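# Press the sprayer head fully onto the standing bottle

## Task

Fit the sprayer head onto the bottle and press it fully down over the tight neck, so that it stays seated without the robot holding it and the bottle is still upright.

## Robot and tools

Robot: two arms, left_arm and right_arm. Each has seven joints plus a two-finger gripper. Joint order in every row and every per-joint list: waist, shoulder, upper arm roll, elbow, forearm roll, wrist pitch, wrist roll. Use only this order. The forearm roll sign is flipped against the URDF on both arms, in commands, results and refusals. The stated ranges use URDF signs, so forearm roll -6.283 to 6.283 is unaffected, but any asymmetric range must be negated and swapped.

Ranges in radians, URDF signs: waist -6.283 to 6.283, shoulder -2.059 to 2.094, upper arm roll -6.283 to 6.283, elbow -0.192 to 3.927, forearm roll -6.283 to 6.283, wrist pitch -1.693 to 3.142, wrist roll -6.283 to 6.283. Real ends may differ by up to 0.010 rad.

Frame: a single world frame. Origin on the table surface midway between the arms, +x out over the table, +z up, left_arm on the +y side. The names left and right do not refer to image sides. Results give each gripper's end_effector_position (m), end_effector_quat_wxyz and velocities (m/s, rad/s). The printed position can be off, more so at long reach. Fingers point along gripper +z and open and close along gripper y. The reported point lies between the pads when closed, roughly 2 cm short of the fingertips. Closing pushes the tips about 10 mm further along +z.

Row format, shared by execute_actions and move: one flat list of 16 numbers, each in [-1, 1]. Numbers 1-7 are left_arm joint displacements, 8 is left_arm opening, 9-15 are right_arm joint displacements, 16 is right_arm opening. Always send all 16, even when one arm stays still. Joint values are offsets, scaled so 1.0 = 2.036 rad. Opening is absolute: +1 fully open, -1 closed.

execute_actions(actions): a list of actions. Each action is a table of 1 to 15 rows, one row per 1/30 s control step. A short table repeats its last row until 15 steps are done. Each row's displacements are measured from the joint angles at the start of that action, not from the previous row. For the first action in a call, the base is the last reported angles. An action that would push a joint more than 0.010 rad beyond its range is rejected for both arms. A malformed action, or a failing first action, rejects the whole call and nothing moves. A joint sent past its true end stops there, and the result may say "joint sent to its limit". No such line does not prove more room exists. An empty list just returns the current state and images.

move(target, speed, blocking): target is one 16-number row. Its displacements count from the Joint positions in the most recent result that showed them, not from where the arm is when the move begins. All joints follow paths that finish together, so the gripper usually travels on a curve. speed is the top rad/s of the joint with the farthest to go: 0.01 to 2, default 0.5. Path time is clamped to 0.5-10 s and is cut short at 10 s. There is no collision avoidance with objects or the other arm. The result adds a "move:" line. It gives the ending (done, off_target, moving, held, fault), then limits=held or limits=none, then each arm's joint farthest from its target. With blocking=false the result returns after 0.5 s while motion continues. Other moves and execute_actions are refused until a result shows the end, so use wait(0) or stop first. Faster motion and a target farther past contact both mean harder impact or pressure. To keep pressing as before, send the displacement from Joint positions to Joint targets.

wait(seconds): 0 to 10 s, holding the last command. It returns early if a running move finishes. stop(): brakes a running move; fast motion needs braking room, and the fingers keep moving. zoom_image(camera, region): region is [x0, y0, x1, y1] in image pixels from the top-left, at most 504x504. Cameras: cam_head_left, cam_head_right, cam_high, cam_low, cam_left_wrist, cam_right_wrist, all 896x504. Calibrations are approximate, and results list any cameras that changed. show_instructions(): shows the reference pages. finished_scene(scene): pass the current scene number. This is final, and the goal must still hold after the robot keeps its last command.

Result lines: Joint positions and Joint velocities list each arm's seven joints and then the pad gap in metres (0.084 = fully open). Joint targets are the angles currently commanded, and these can drift. grip_measured is the measured opening on the command scale. "joint command not followed" means the clearance check altered some joint targets. MOTOR HOT warns from 65 °C. OVER-TEMPERATURE FAULT means the arm is braked at 80 °C until it cools.

Motion limits: joint targets move at most 3.14 rad/s, with 0.16 s to ramp up. Each step's target stays within 0.623 rad of the measured angle. Targets that would move the gripper more than 70 mm from where it is get scaled back. Big moves therefore span several actions, and an unfinished one must be commanded again.

Gripping: to hold, keep commanding an opening clearly below grip_measured. Lower commands squeeze harder, up to about 24 N per pad on objects up to about 6 cm. Fast closes can press harder. Sending back grip_measured still gives a light grip.

Avoid: knocking or placing anything off the table, tipping the bottle, and letting the arms collide or push on each other. Avoid hard pushes, slams and drops. Contact torque at a joint's load limit causes a torque fault: the arm backs off, freezes for 10 s and skips the rest of the call. Load limits in N m: waist 44.5, shoulder 44.5, upper arm roll 26.7, elbow 26.7, forearm roll 26.7, wrist pitch 17.8, wrist roll 17.8. A held object's weight adds to these. Loose objects may occasionally get nudged by outside pushes. Motors heat while holding loads, even during thinking.

Each tool is called by a JSON object that holds its "fn" and its "kwargs", one argument or row to a line.

Reference images:

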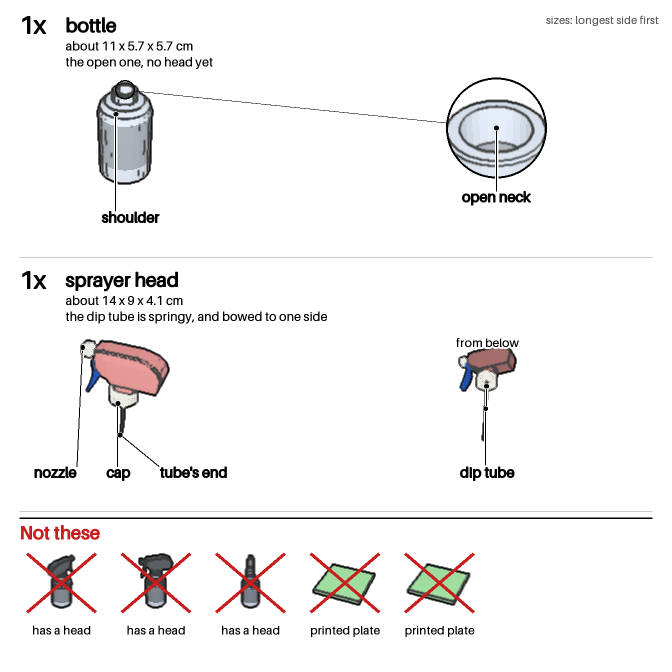

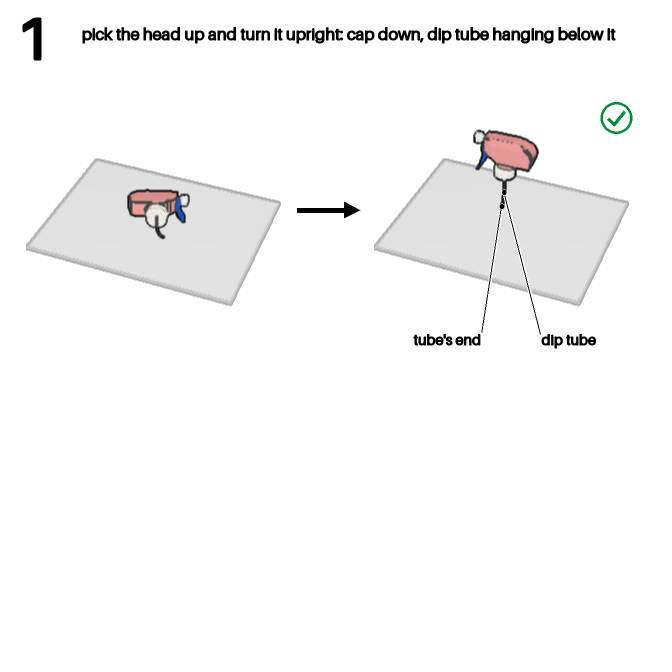

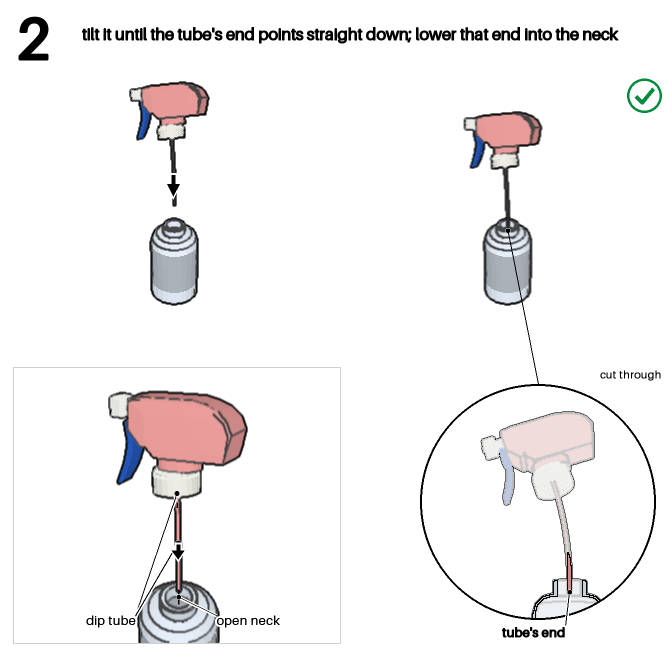

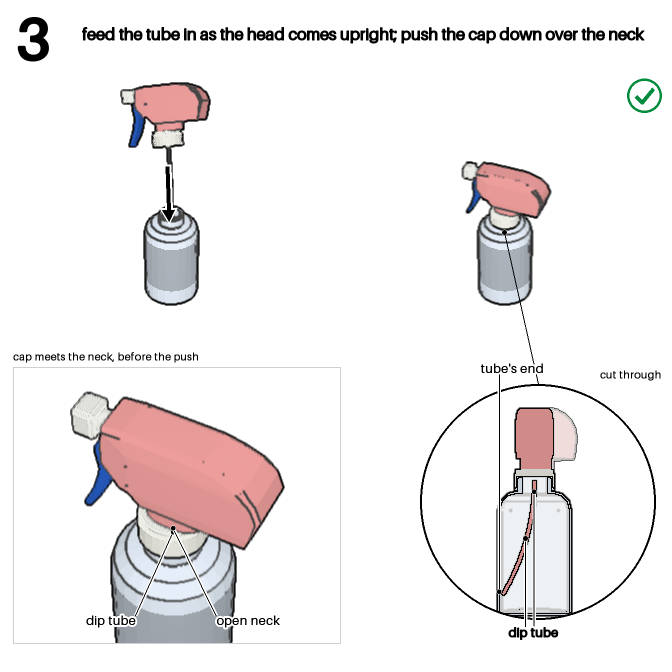

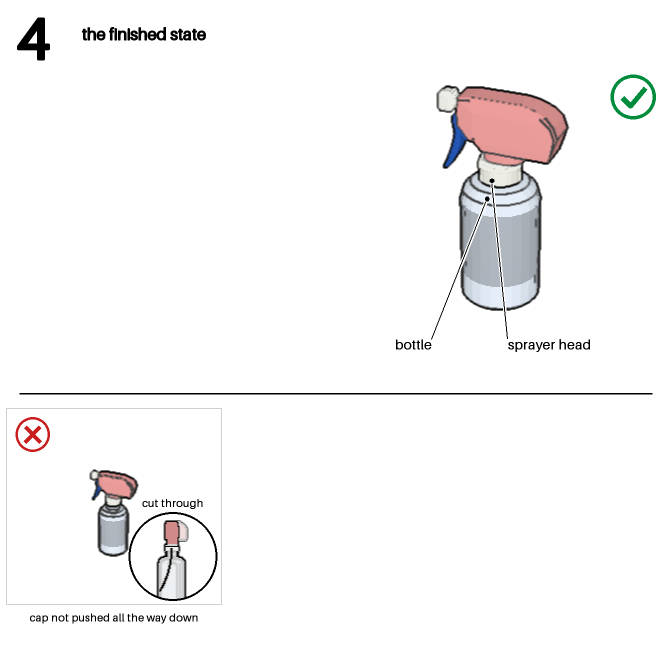

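## Session

{"fn": "execute_actions", "kwargs": {
  "actions": []
}}

Scene clock: 0.00 s.
left_arm: end_effector_position=(+0.1868, -0.1864, +0.3135) grip_measured=+1.00 end_effector_quat_wxyz=(+0.568, +0.690, +0.161, +0.419) end_effector_velocity=(-0.000, -0.000, +0.001) end_effector_angular_velocity=(-0.001, -0.000, -0.001) | right_arm: end_effector_position=(+0.6651, -0.5148, +0.3563) grip_measured=+1.00 end_effector_quat_wxyz=(+0.312, -0.454, +0.741, -0.384) end_effector_velocity=(+0.000, +0.001, -0.000) end_effector_angular_velocity=(+0.001, -0.000, +0.001)
Joint names: [waist, shoulder, upper arm roll, elbow, forearm roll, wrist pitch, wrist roll]
Joint positions: left_arm=[-0.92   0.741 -0.808  1.213  0.791 -1.532 -0.363  0.084] | right_arm=[ 0.341  0.373 -0.479  1.379 -0.246  0.018  1.651  0.084]
Joint velocities: left_arm=[-0.001 -0.001  0.     0.    -0.     0.    -0.    -0.   ] | right_arm=[-0.     0.     0.001  0.    -0.     0.     0.     0.   ]
Joint targets: left_arm=[-0.920 0.741 -0.808 1.213 0.791 -1.532 -0.363] | right_arm=[0.341 0.373 -0.479 1.379 -0.246 0.018 1.651]

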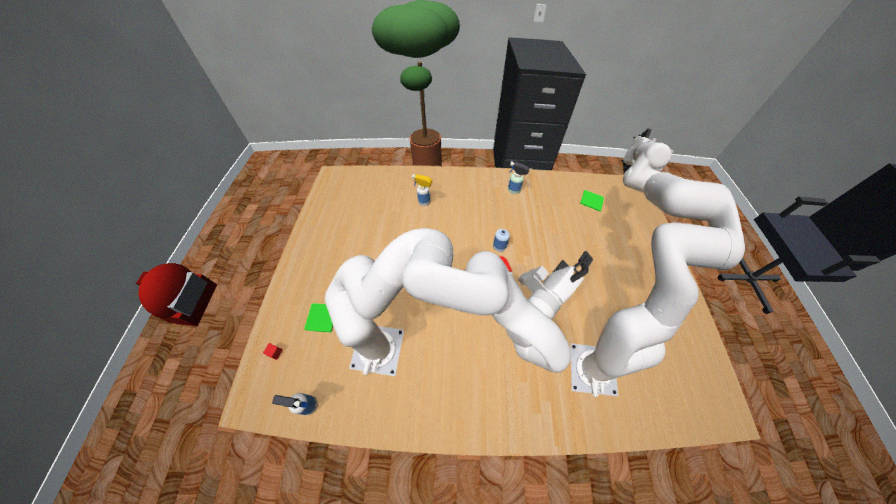

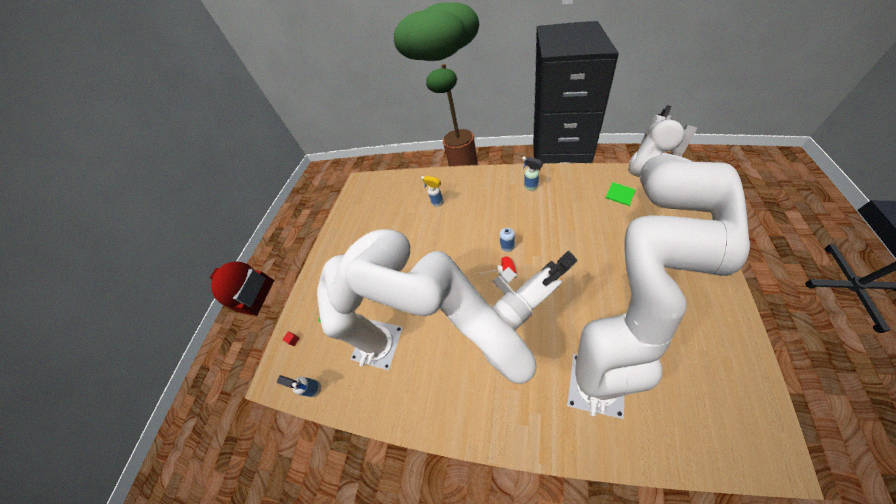

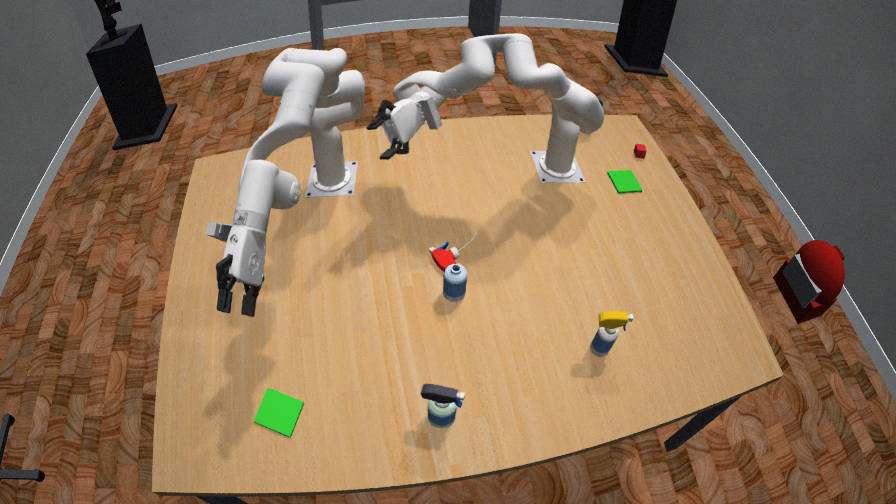

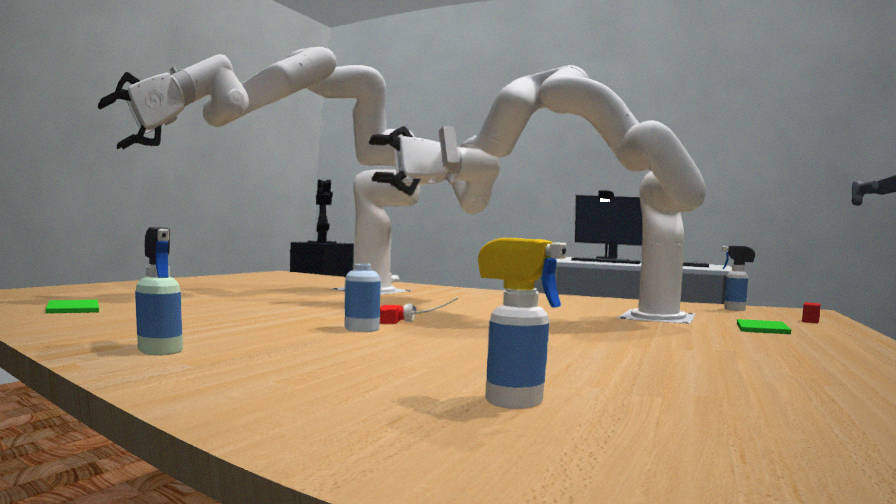

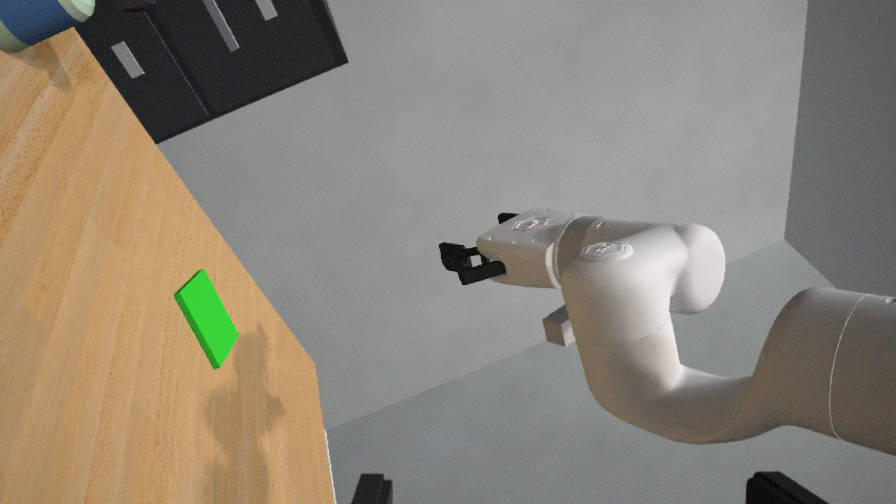

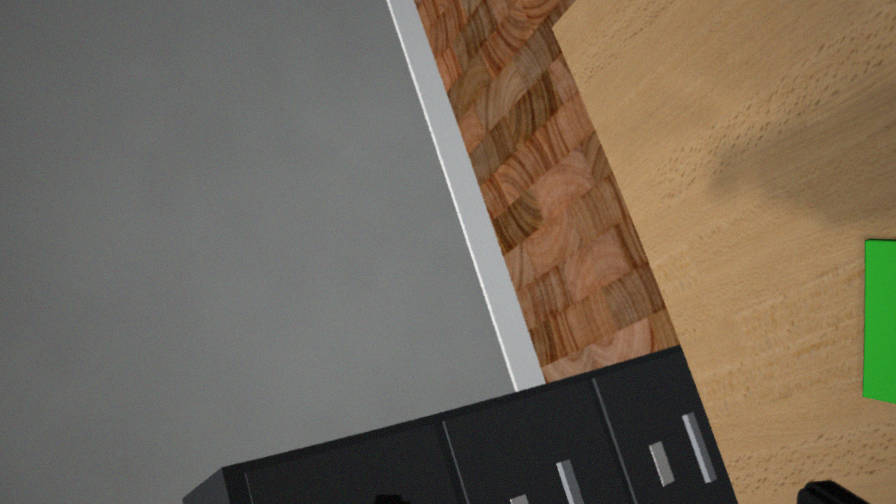

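{"fn": "move", "kwargs": {
  "target": [0.8,-0.4,0.397,-0.1,0,0.3,0,1,0.1,-0.134,0.235,-0.088,0.121,0.531,-0.5,1],
  "speed": 1
}}

{"fn": "zoom_image", "kwargs": {
  "camera": "cam_high",
  "region": [380,200,540,320]
}}

Scene clock: 4.63 s.
left_arm: end_effector_position=(+0.3289, +0.8581, +0.5806) grip_measured=+1.00 end_effector_quat_wxyz=(-0.073, +0.254, +0.574, +0.775) end_effector_velocity=(-0.004, +0.002, +0.001) end_effector_angular_velocity=(+0.001, -0.001, +0.007) | right_arm: end_effector_position=(+0.4095, -0.1372, +0.2153) grip_measured=+1.00 end_effector_quat_wxyz=(-0.000, +0.994, -0.111, +0.000) end_effector_velocity=(-0.000, -0.000, -0.000) end_effector_angular_velocity=(-0.000, +0.000, +0.001)
Joint names: [waist, shoulder, upper arm roll, elbow, forearm roll, wrist pitch, wrist roll]
Joint positions: left_arm=[ 0.708 -0.073 -0.     1.009  0.791 -0.922 -0.363  0.084] | right_arm=[ 0.545  0.101 -0.001  1.2   -0.     1.099  0.633  0.084]
Joint velocities: left_arm=[ 0.004 -0.001  0.003  0.    -0.     0.001 -0.     0.   ] | right_arm=[-0. -0.  0. -0.  0.  0. -0. -0.]
Joint targets: left_arm=[0.708 -0.073 0.000 1.009 0.791 -0.922 -0.363] | right_arm=[0.545 0.101 -0.001 1.200 -0.000 1.099 0.633]
move: done; limits=none; left_arm: farthest joint: the waist, 0.001 radians from its target (1.629 radians at the start); right_arm: farthest joint: the waist, 0.000 radians from its target (0.203 radians at the start)
camera_calibration (this result's frames):
cam_left_wrist: T_world_to_cam=[[0.383875, -0.35606, 0.851975, -0.285529], [0.870091, -0.169441, -0.462851, 0.19322], [0.309162, 0.918973, 0.244761, -0.899401], [0, 0, 0, 1]] pos_world=[0.219549, 0.757599, 0.552834]
cam_right_wrist: T_world_to_cam=[[-0.231893, -0.97274, -0.00127761, -0.00706062], [-0.972737, 0.231888, 0.0033091, 0.491935], [-0.00292263, 0.00201014, -0.999994, 0.34622], [0, 0, 0, 1]] pos_world=[0.477898, -0.121638, 0.34458]

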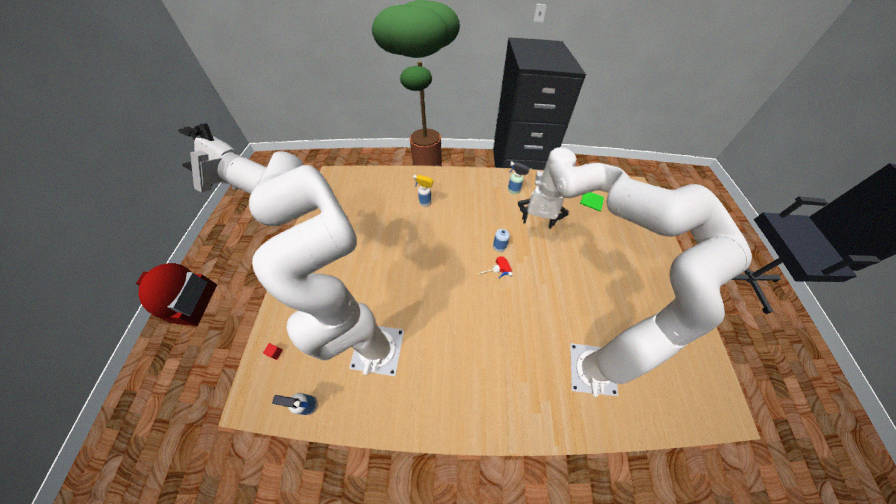

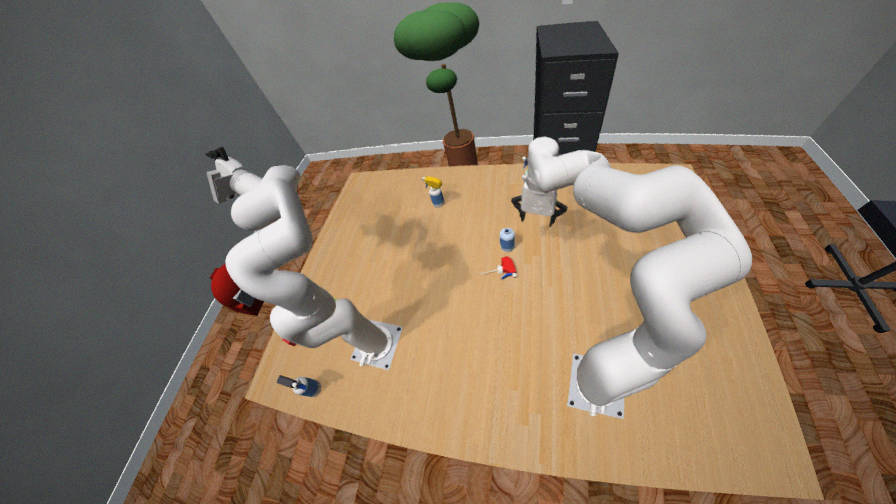

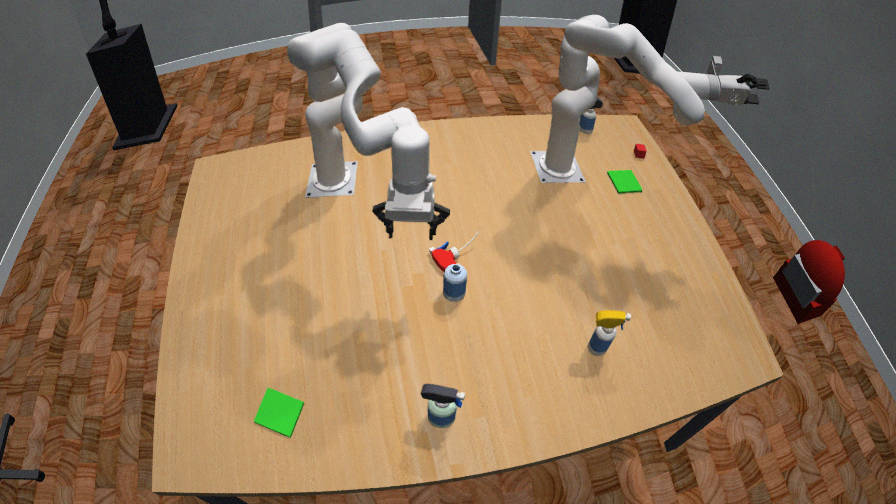

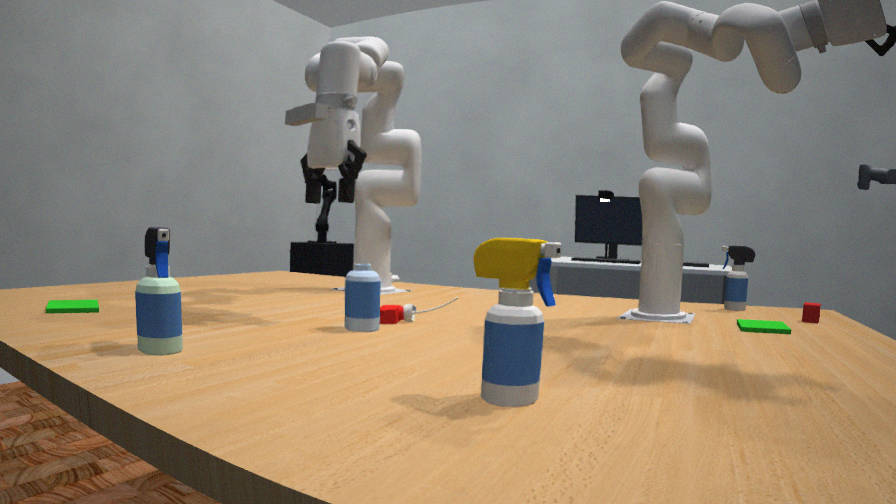

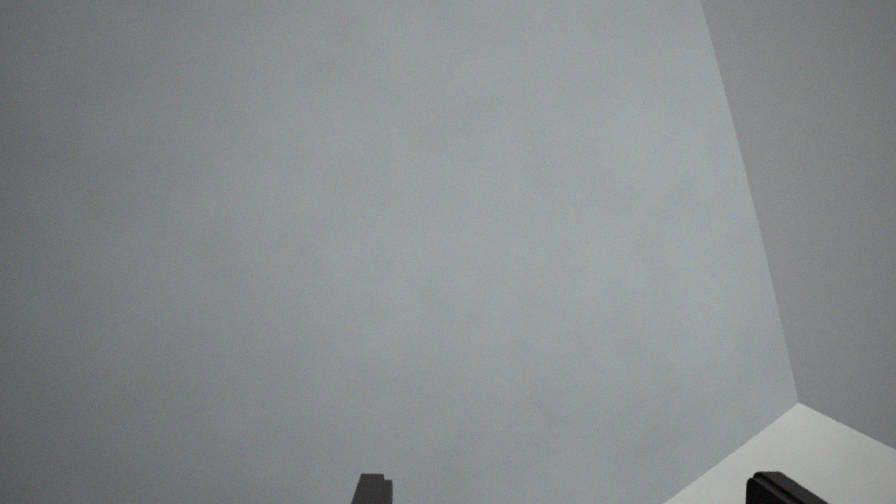

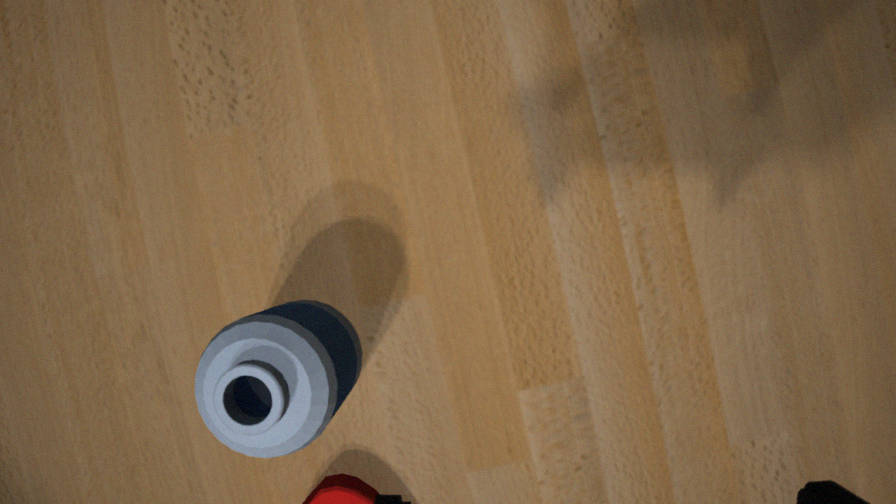

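Region (380, 200, 540, 320) of cam_high's 896x504 image, scaled by 3.150, with more detail than that image has; it fills the top 378 rows of this view, and the rest is white.

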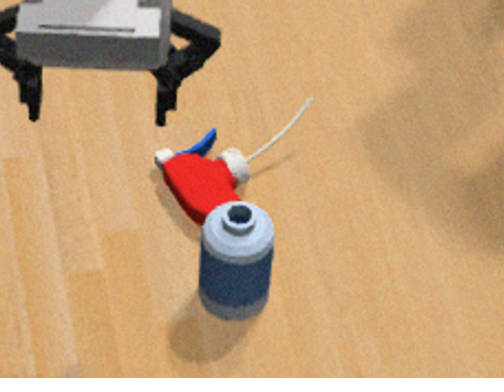

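{"fn": "move", "kwargs": {
  "target": [0,0,0,0,0,0,0,1,0.108,-0.1306,0,-0.1464,0,-0.0157,-0.148,1]
}}

Scene clock: 6.60 s.
left_arm: end_effector_position=(+0.3289, +0.8581, +0.5806) grip_measured=+1.00 end_effector_quat_wxyz=(-0.073, +0.254, +0.574, +0.775) end_effector_velocity=(+0.000, -0.000, +0.000) end_effector_angular_velocity=(+0.000, -0.000, -0.001) | right_arm: end_effector_position=(+0.2898, -0.0903, +0.2158) grip_measured=+1.00 end_effector_quat_wxyz=(-0.000, +0.989, +0.149, +0.000) end_effector_velocity=(-0.002, +0.001, +0.000) end_effector_angular_velocity=(-0.001, +0.000, +0.005)
Joint names: [waist, shoulder, upper arm roll, elbow, forearm roll, wrist pitch, wrist roll]
Joint positions: left_arm=[ 0.708 -0.073 -0.     1.009  0.791 -0.922 -0.363  0.084] | right_arm=[ 0.764 -0.165 -0.001  0.902 -0.     1.067  0.332  0.084]
Joint velocities: left_arm=[-0.001 -0.     0.    -0.    -0.     0.     0.     0.   ] | right_arm=[ 0.002 -0.002  0.002 -0.002  0.     0.001 -0.002  0.   ]
Joint targets: left_arm=[0.708 -0.073 -0.000 1.009 0.791 -0.922 -0.363] | right_arm=[0.765 -0.165 -0.001 0.902 -0.000 1.067 0.331]
move: done; limits=none; left_arm: farthest joint: the waist, 0.000 radians from its target (0.000 radians at the start); right_arm: farthest joint: the waist, 0.000 radians from its target (0.220 radians at the start)
camera_calibration (this result's frames):
cam_left_wrist: T_world_to_cam=[[0.383875, -0.356059, 0.851975, -0.28553], [0.870092, -0.169438, -0.46285, 0.193218], [0.309159, 0.918974, 0.244762, -0.899402], [0, 0, 0, 1]] pos_world=[0.219548, 0.757599, 0.552834]
cam_right_wrist: T_world_to_cam=[[0.282506, -0.959265, -0.00126801, -0.137094], [-0.959258, -0.282509, 0.00350758, 0.314238], [-0.00372292, 0.000225434, -0.999993, 0.346303], [0, 0, 0, 1]] pos_world=[0.341455, -0.0428118, 0.345024]

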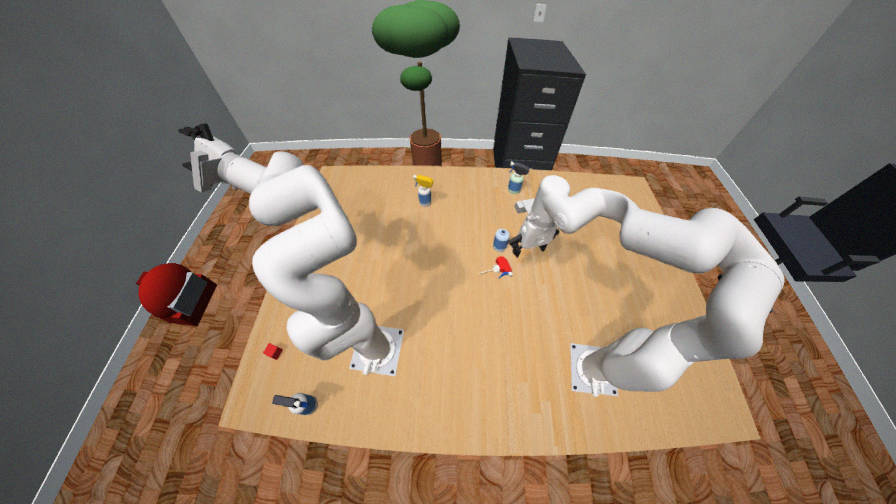

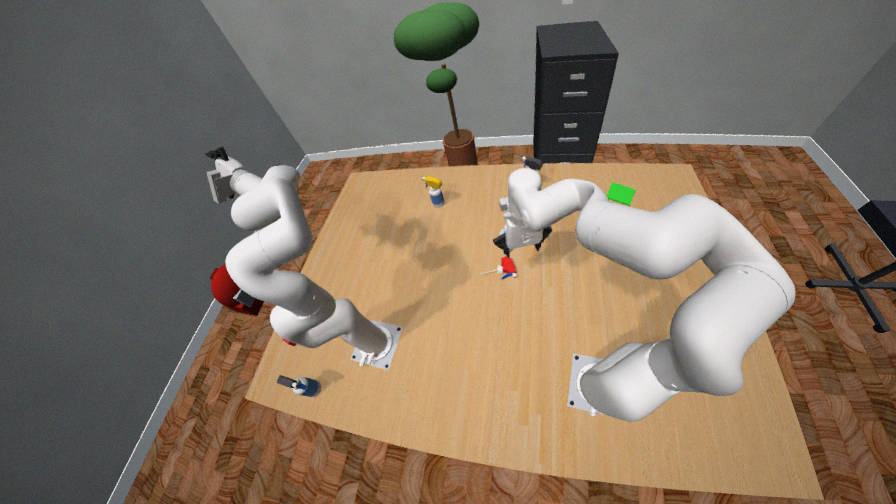

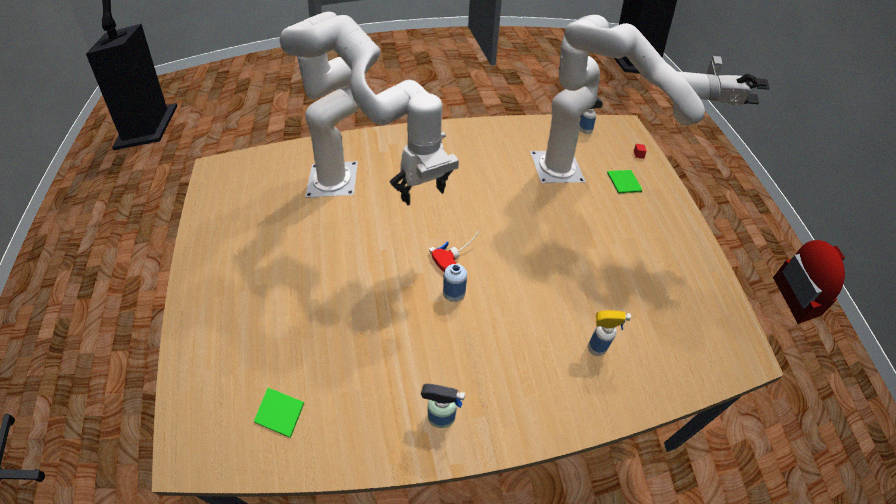

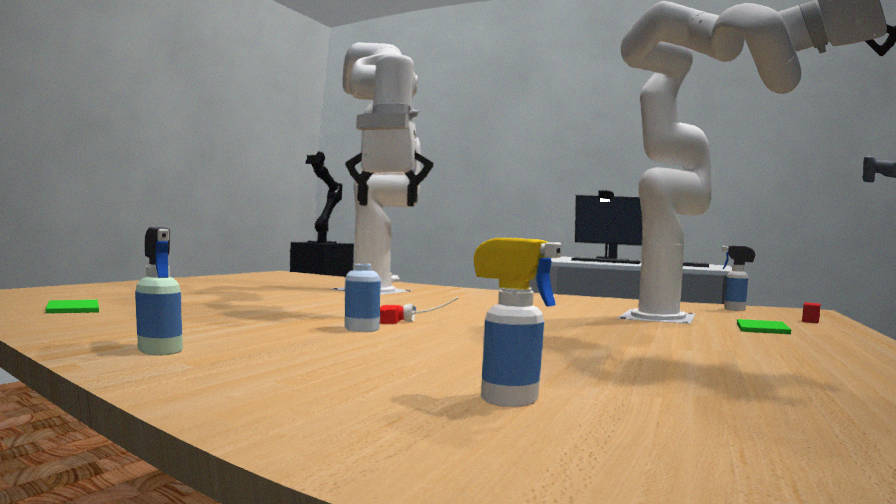

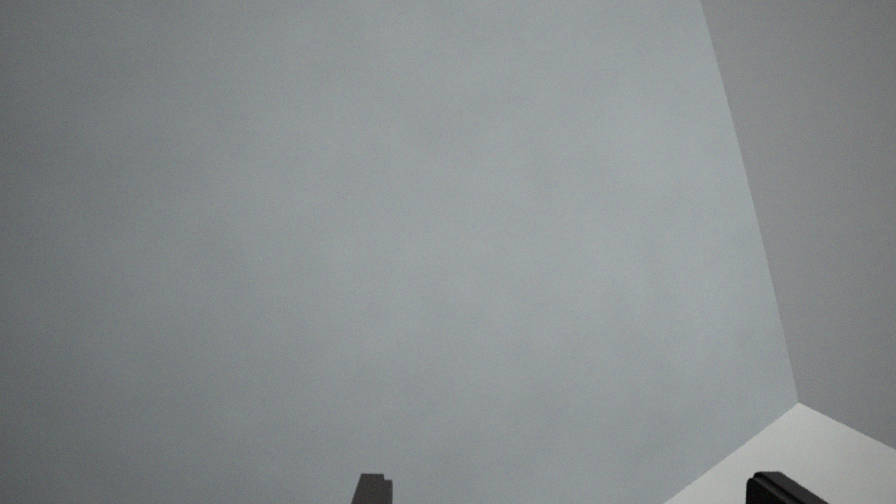

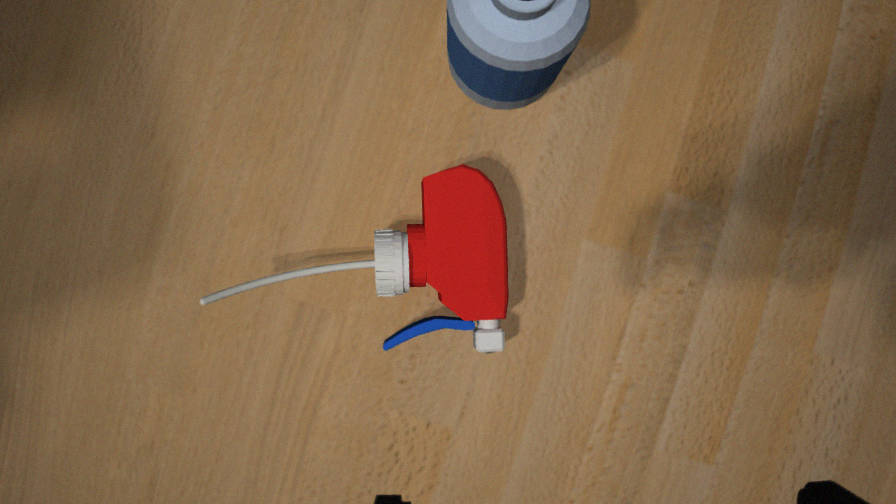

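{"fn": "move", "kwargs": {
  "target": [0,0,0,0,0,0,0,1,0.0346,0.2252,0,0.0469,0,-0.1783,0.795,-0.05],
  "speed": 0.8
}}

{"fn": "zoom_image", "kwargs": {
  "camera": "cam_high",
  "region": [390,190,510,280]
}}

{"fn": "zoom_image", "kwargs": {
  "camera": "cam_low",
  "region": [340,240,480,340]
}}

Scene clock: 9.87 s.
left_arm: end_effector_position=(+0.3289, +0.8581, +0.5806) grip_measured=+1.00 end_effector_quat_wxyz=(-0.073, +0.254, +0.574, +0.775) end_effector_velocity=(+0.001, -0.000, -0.000) end_effector_angular_velocity=(-0.001, +0.001, -0.001) | right_arm: end_effector_position=(+0.3289, -0.0190, +0.0701) grip_measured=-0.06 end_effector_quat_wxyz=(-0.000, +0.811, -0.585, +0.000) end_effector_velocity=(-0.001, +0.000, -0.001) end_effector_angular_velocity=(-0.001, +0.001, -0.001)
Joint names: [waist, shoulder, upper arm roll, elbow, forearm roll, wrist pitch, wrist roll]
Joint positions: left_arm=[ 0.708 -0.073 -0.     1.009  0.791 -0.922 -0.363  0.084] | right_arm=[ 0.835  0.293 -0.001  0.998 -0.     0.704  1.95   0.041]
Joint velocities: left_arm=[-0.001  0.    -0.    -0.    -0.     0.     0.     0.   ] | right_arm=[ 0.     0.001  0.001  0.    -0.    -0.     0.002 -0.   ]
Joint targets: left_arm=[0.708 -0.073 -0.000 1.009 0.791 -0.922 -0.363] | right_arm=[0.835 0.294 -0.001 0.998 -0.000 0.704 1.950]
move: done; limits=none; left_arm: farthest joint: the waist, 0.000 radians from its target (0.000 radians at the start); right_arm: farthest joint: the wrist roll, 0.001 radians from its target (1.619 radians at the start)
camera_calibration (this result's frames):
cam_left_wrist: T_world_to_cam=[[0.383875, -0.35606, 0.851975, -0.285529], [0.870092, -0.169438, -0.46285, 0.193218], [0.309159, 0.918974, 0.244762, -0.899402], [0, 0, 0, 1]] pos_world=[0.219548, 0.757599, 0.552834]
cam_right_wrist: T_world_to_cam=[[-0.952503, -0.304525, -0.00159187, 0.338721], [-0.304529, 0.952495, 0.00400606, 0.180516], [0.000296301, 0.00430055, -0.999991, 0.199508], [0, 0, 0, 1]] pos_world=[0.377546, -0.06965, 0.199322]

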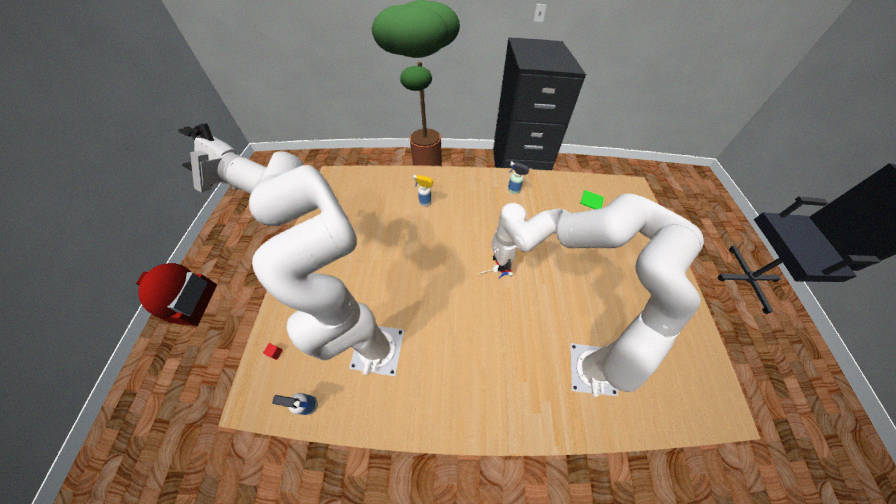

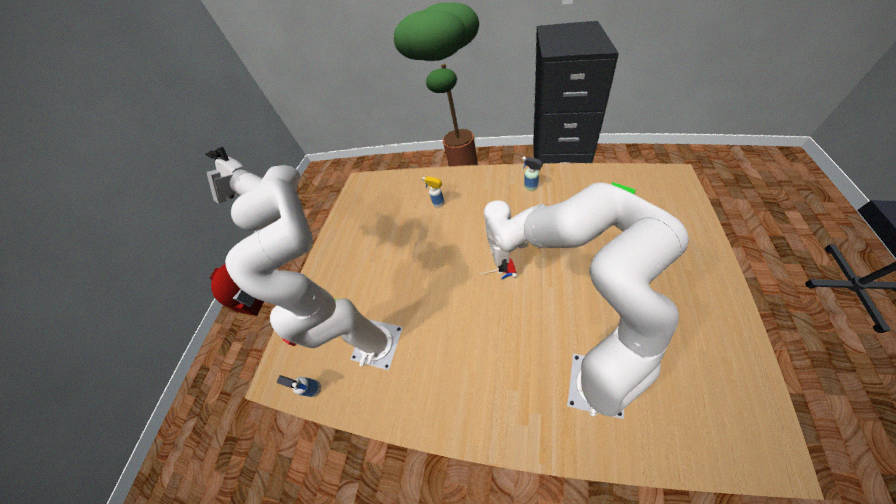

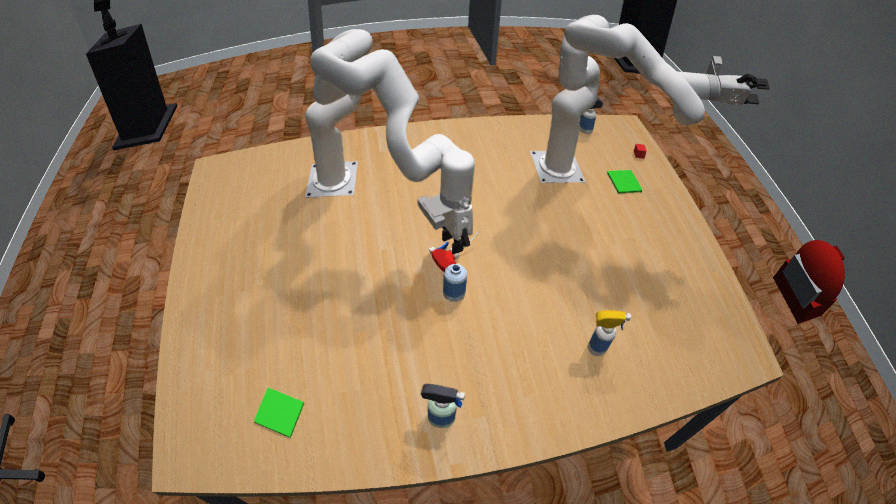

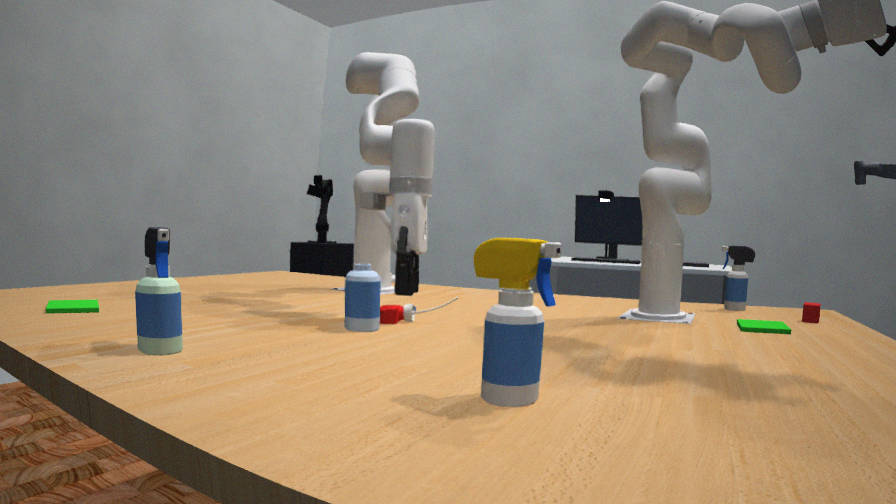

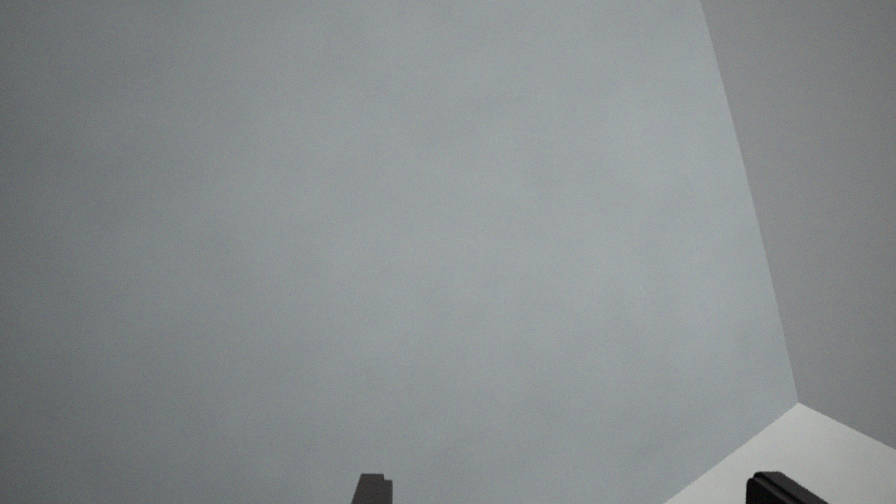

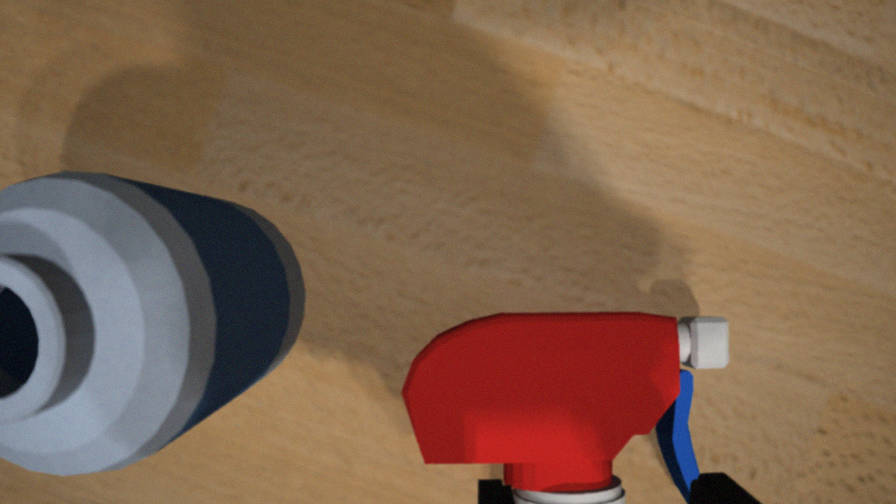

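Region (390, 190, 510, 280) of cam_high's 896x504 image, scaled by 4.200, with more detail than that image has; it fills the top 378 rows of this view, and the rest is white.

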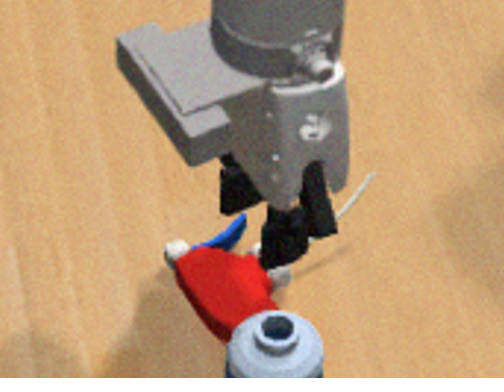

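Region (340, 240, 480, 340) of cam_low's 896x504 image, scaled by 3.600, with more detail than that image has; it fills the top 360 rows of this view, and the rest is white.

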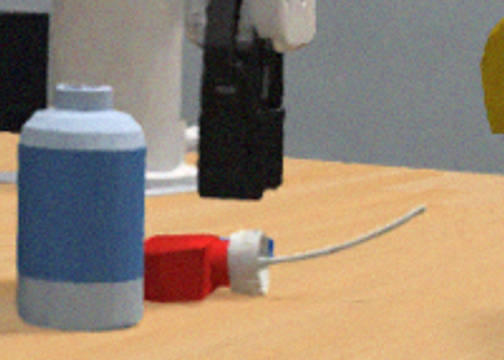

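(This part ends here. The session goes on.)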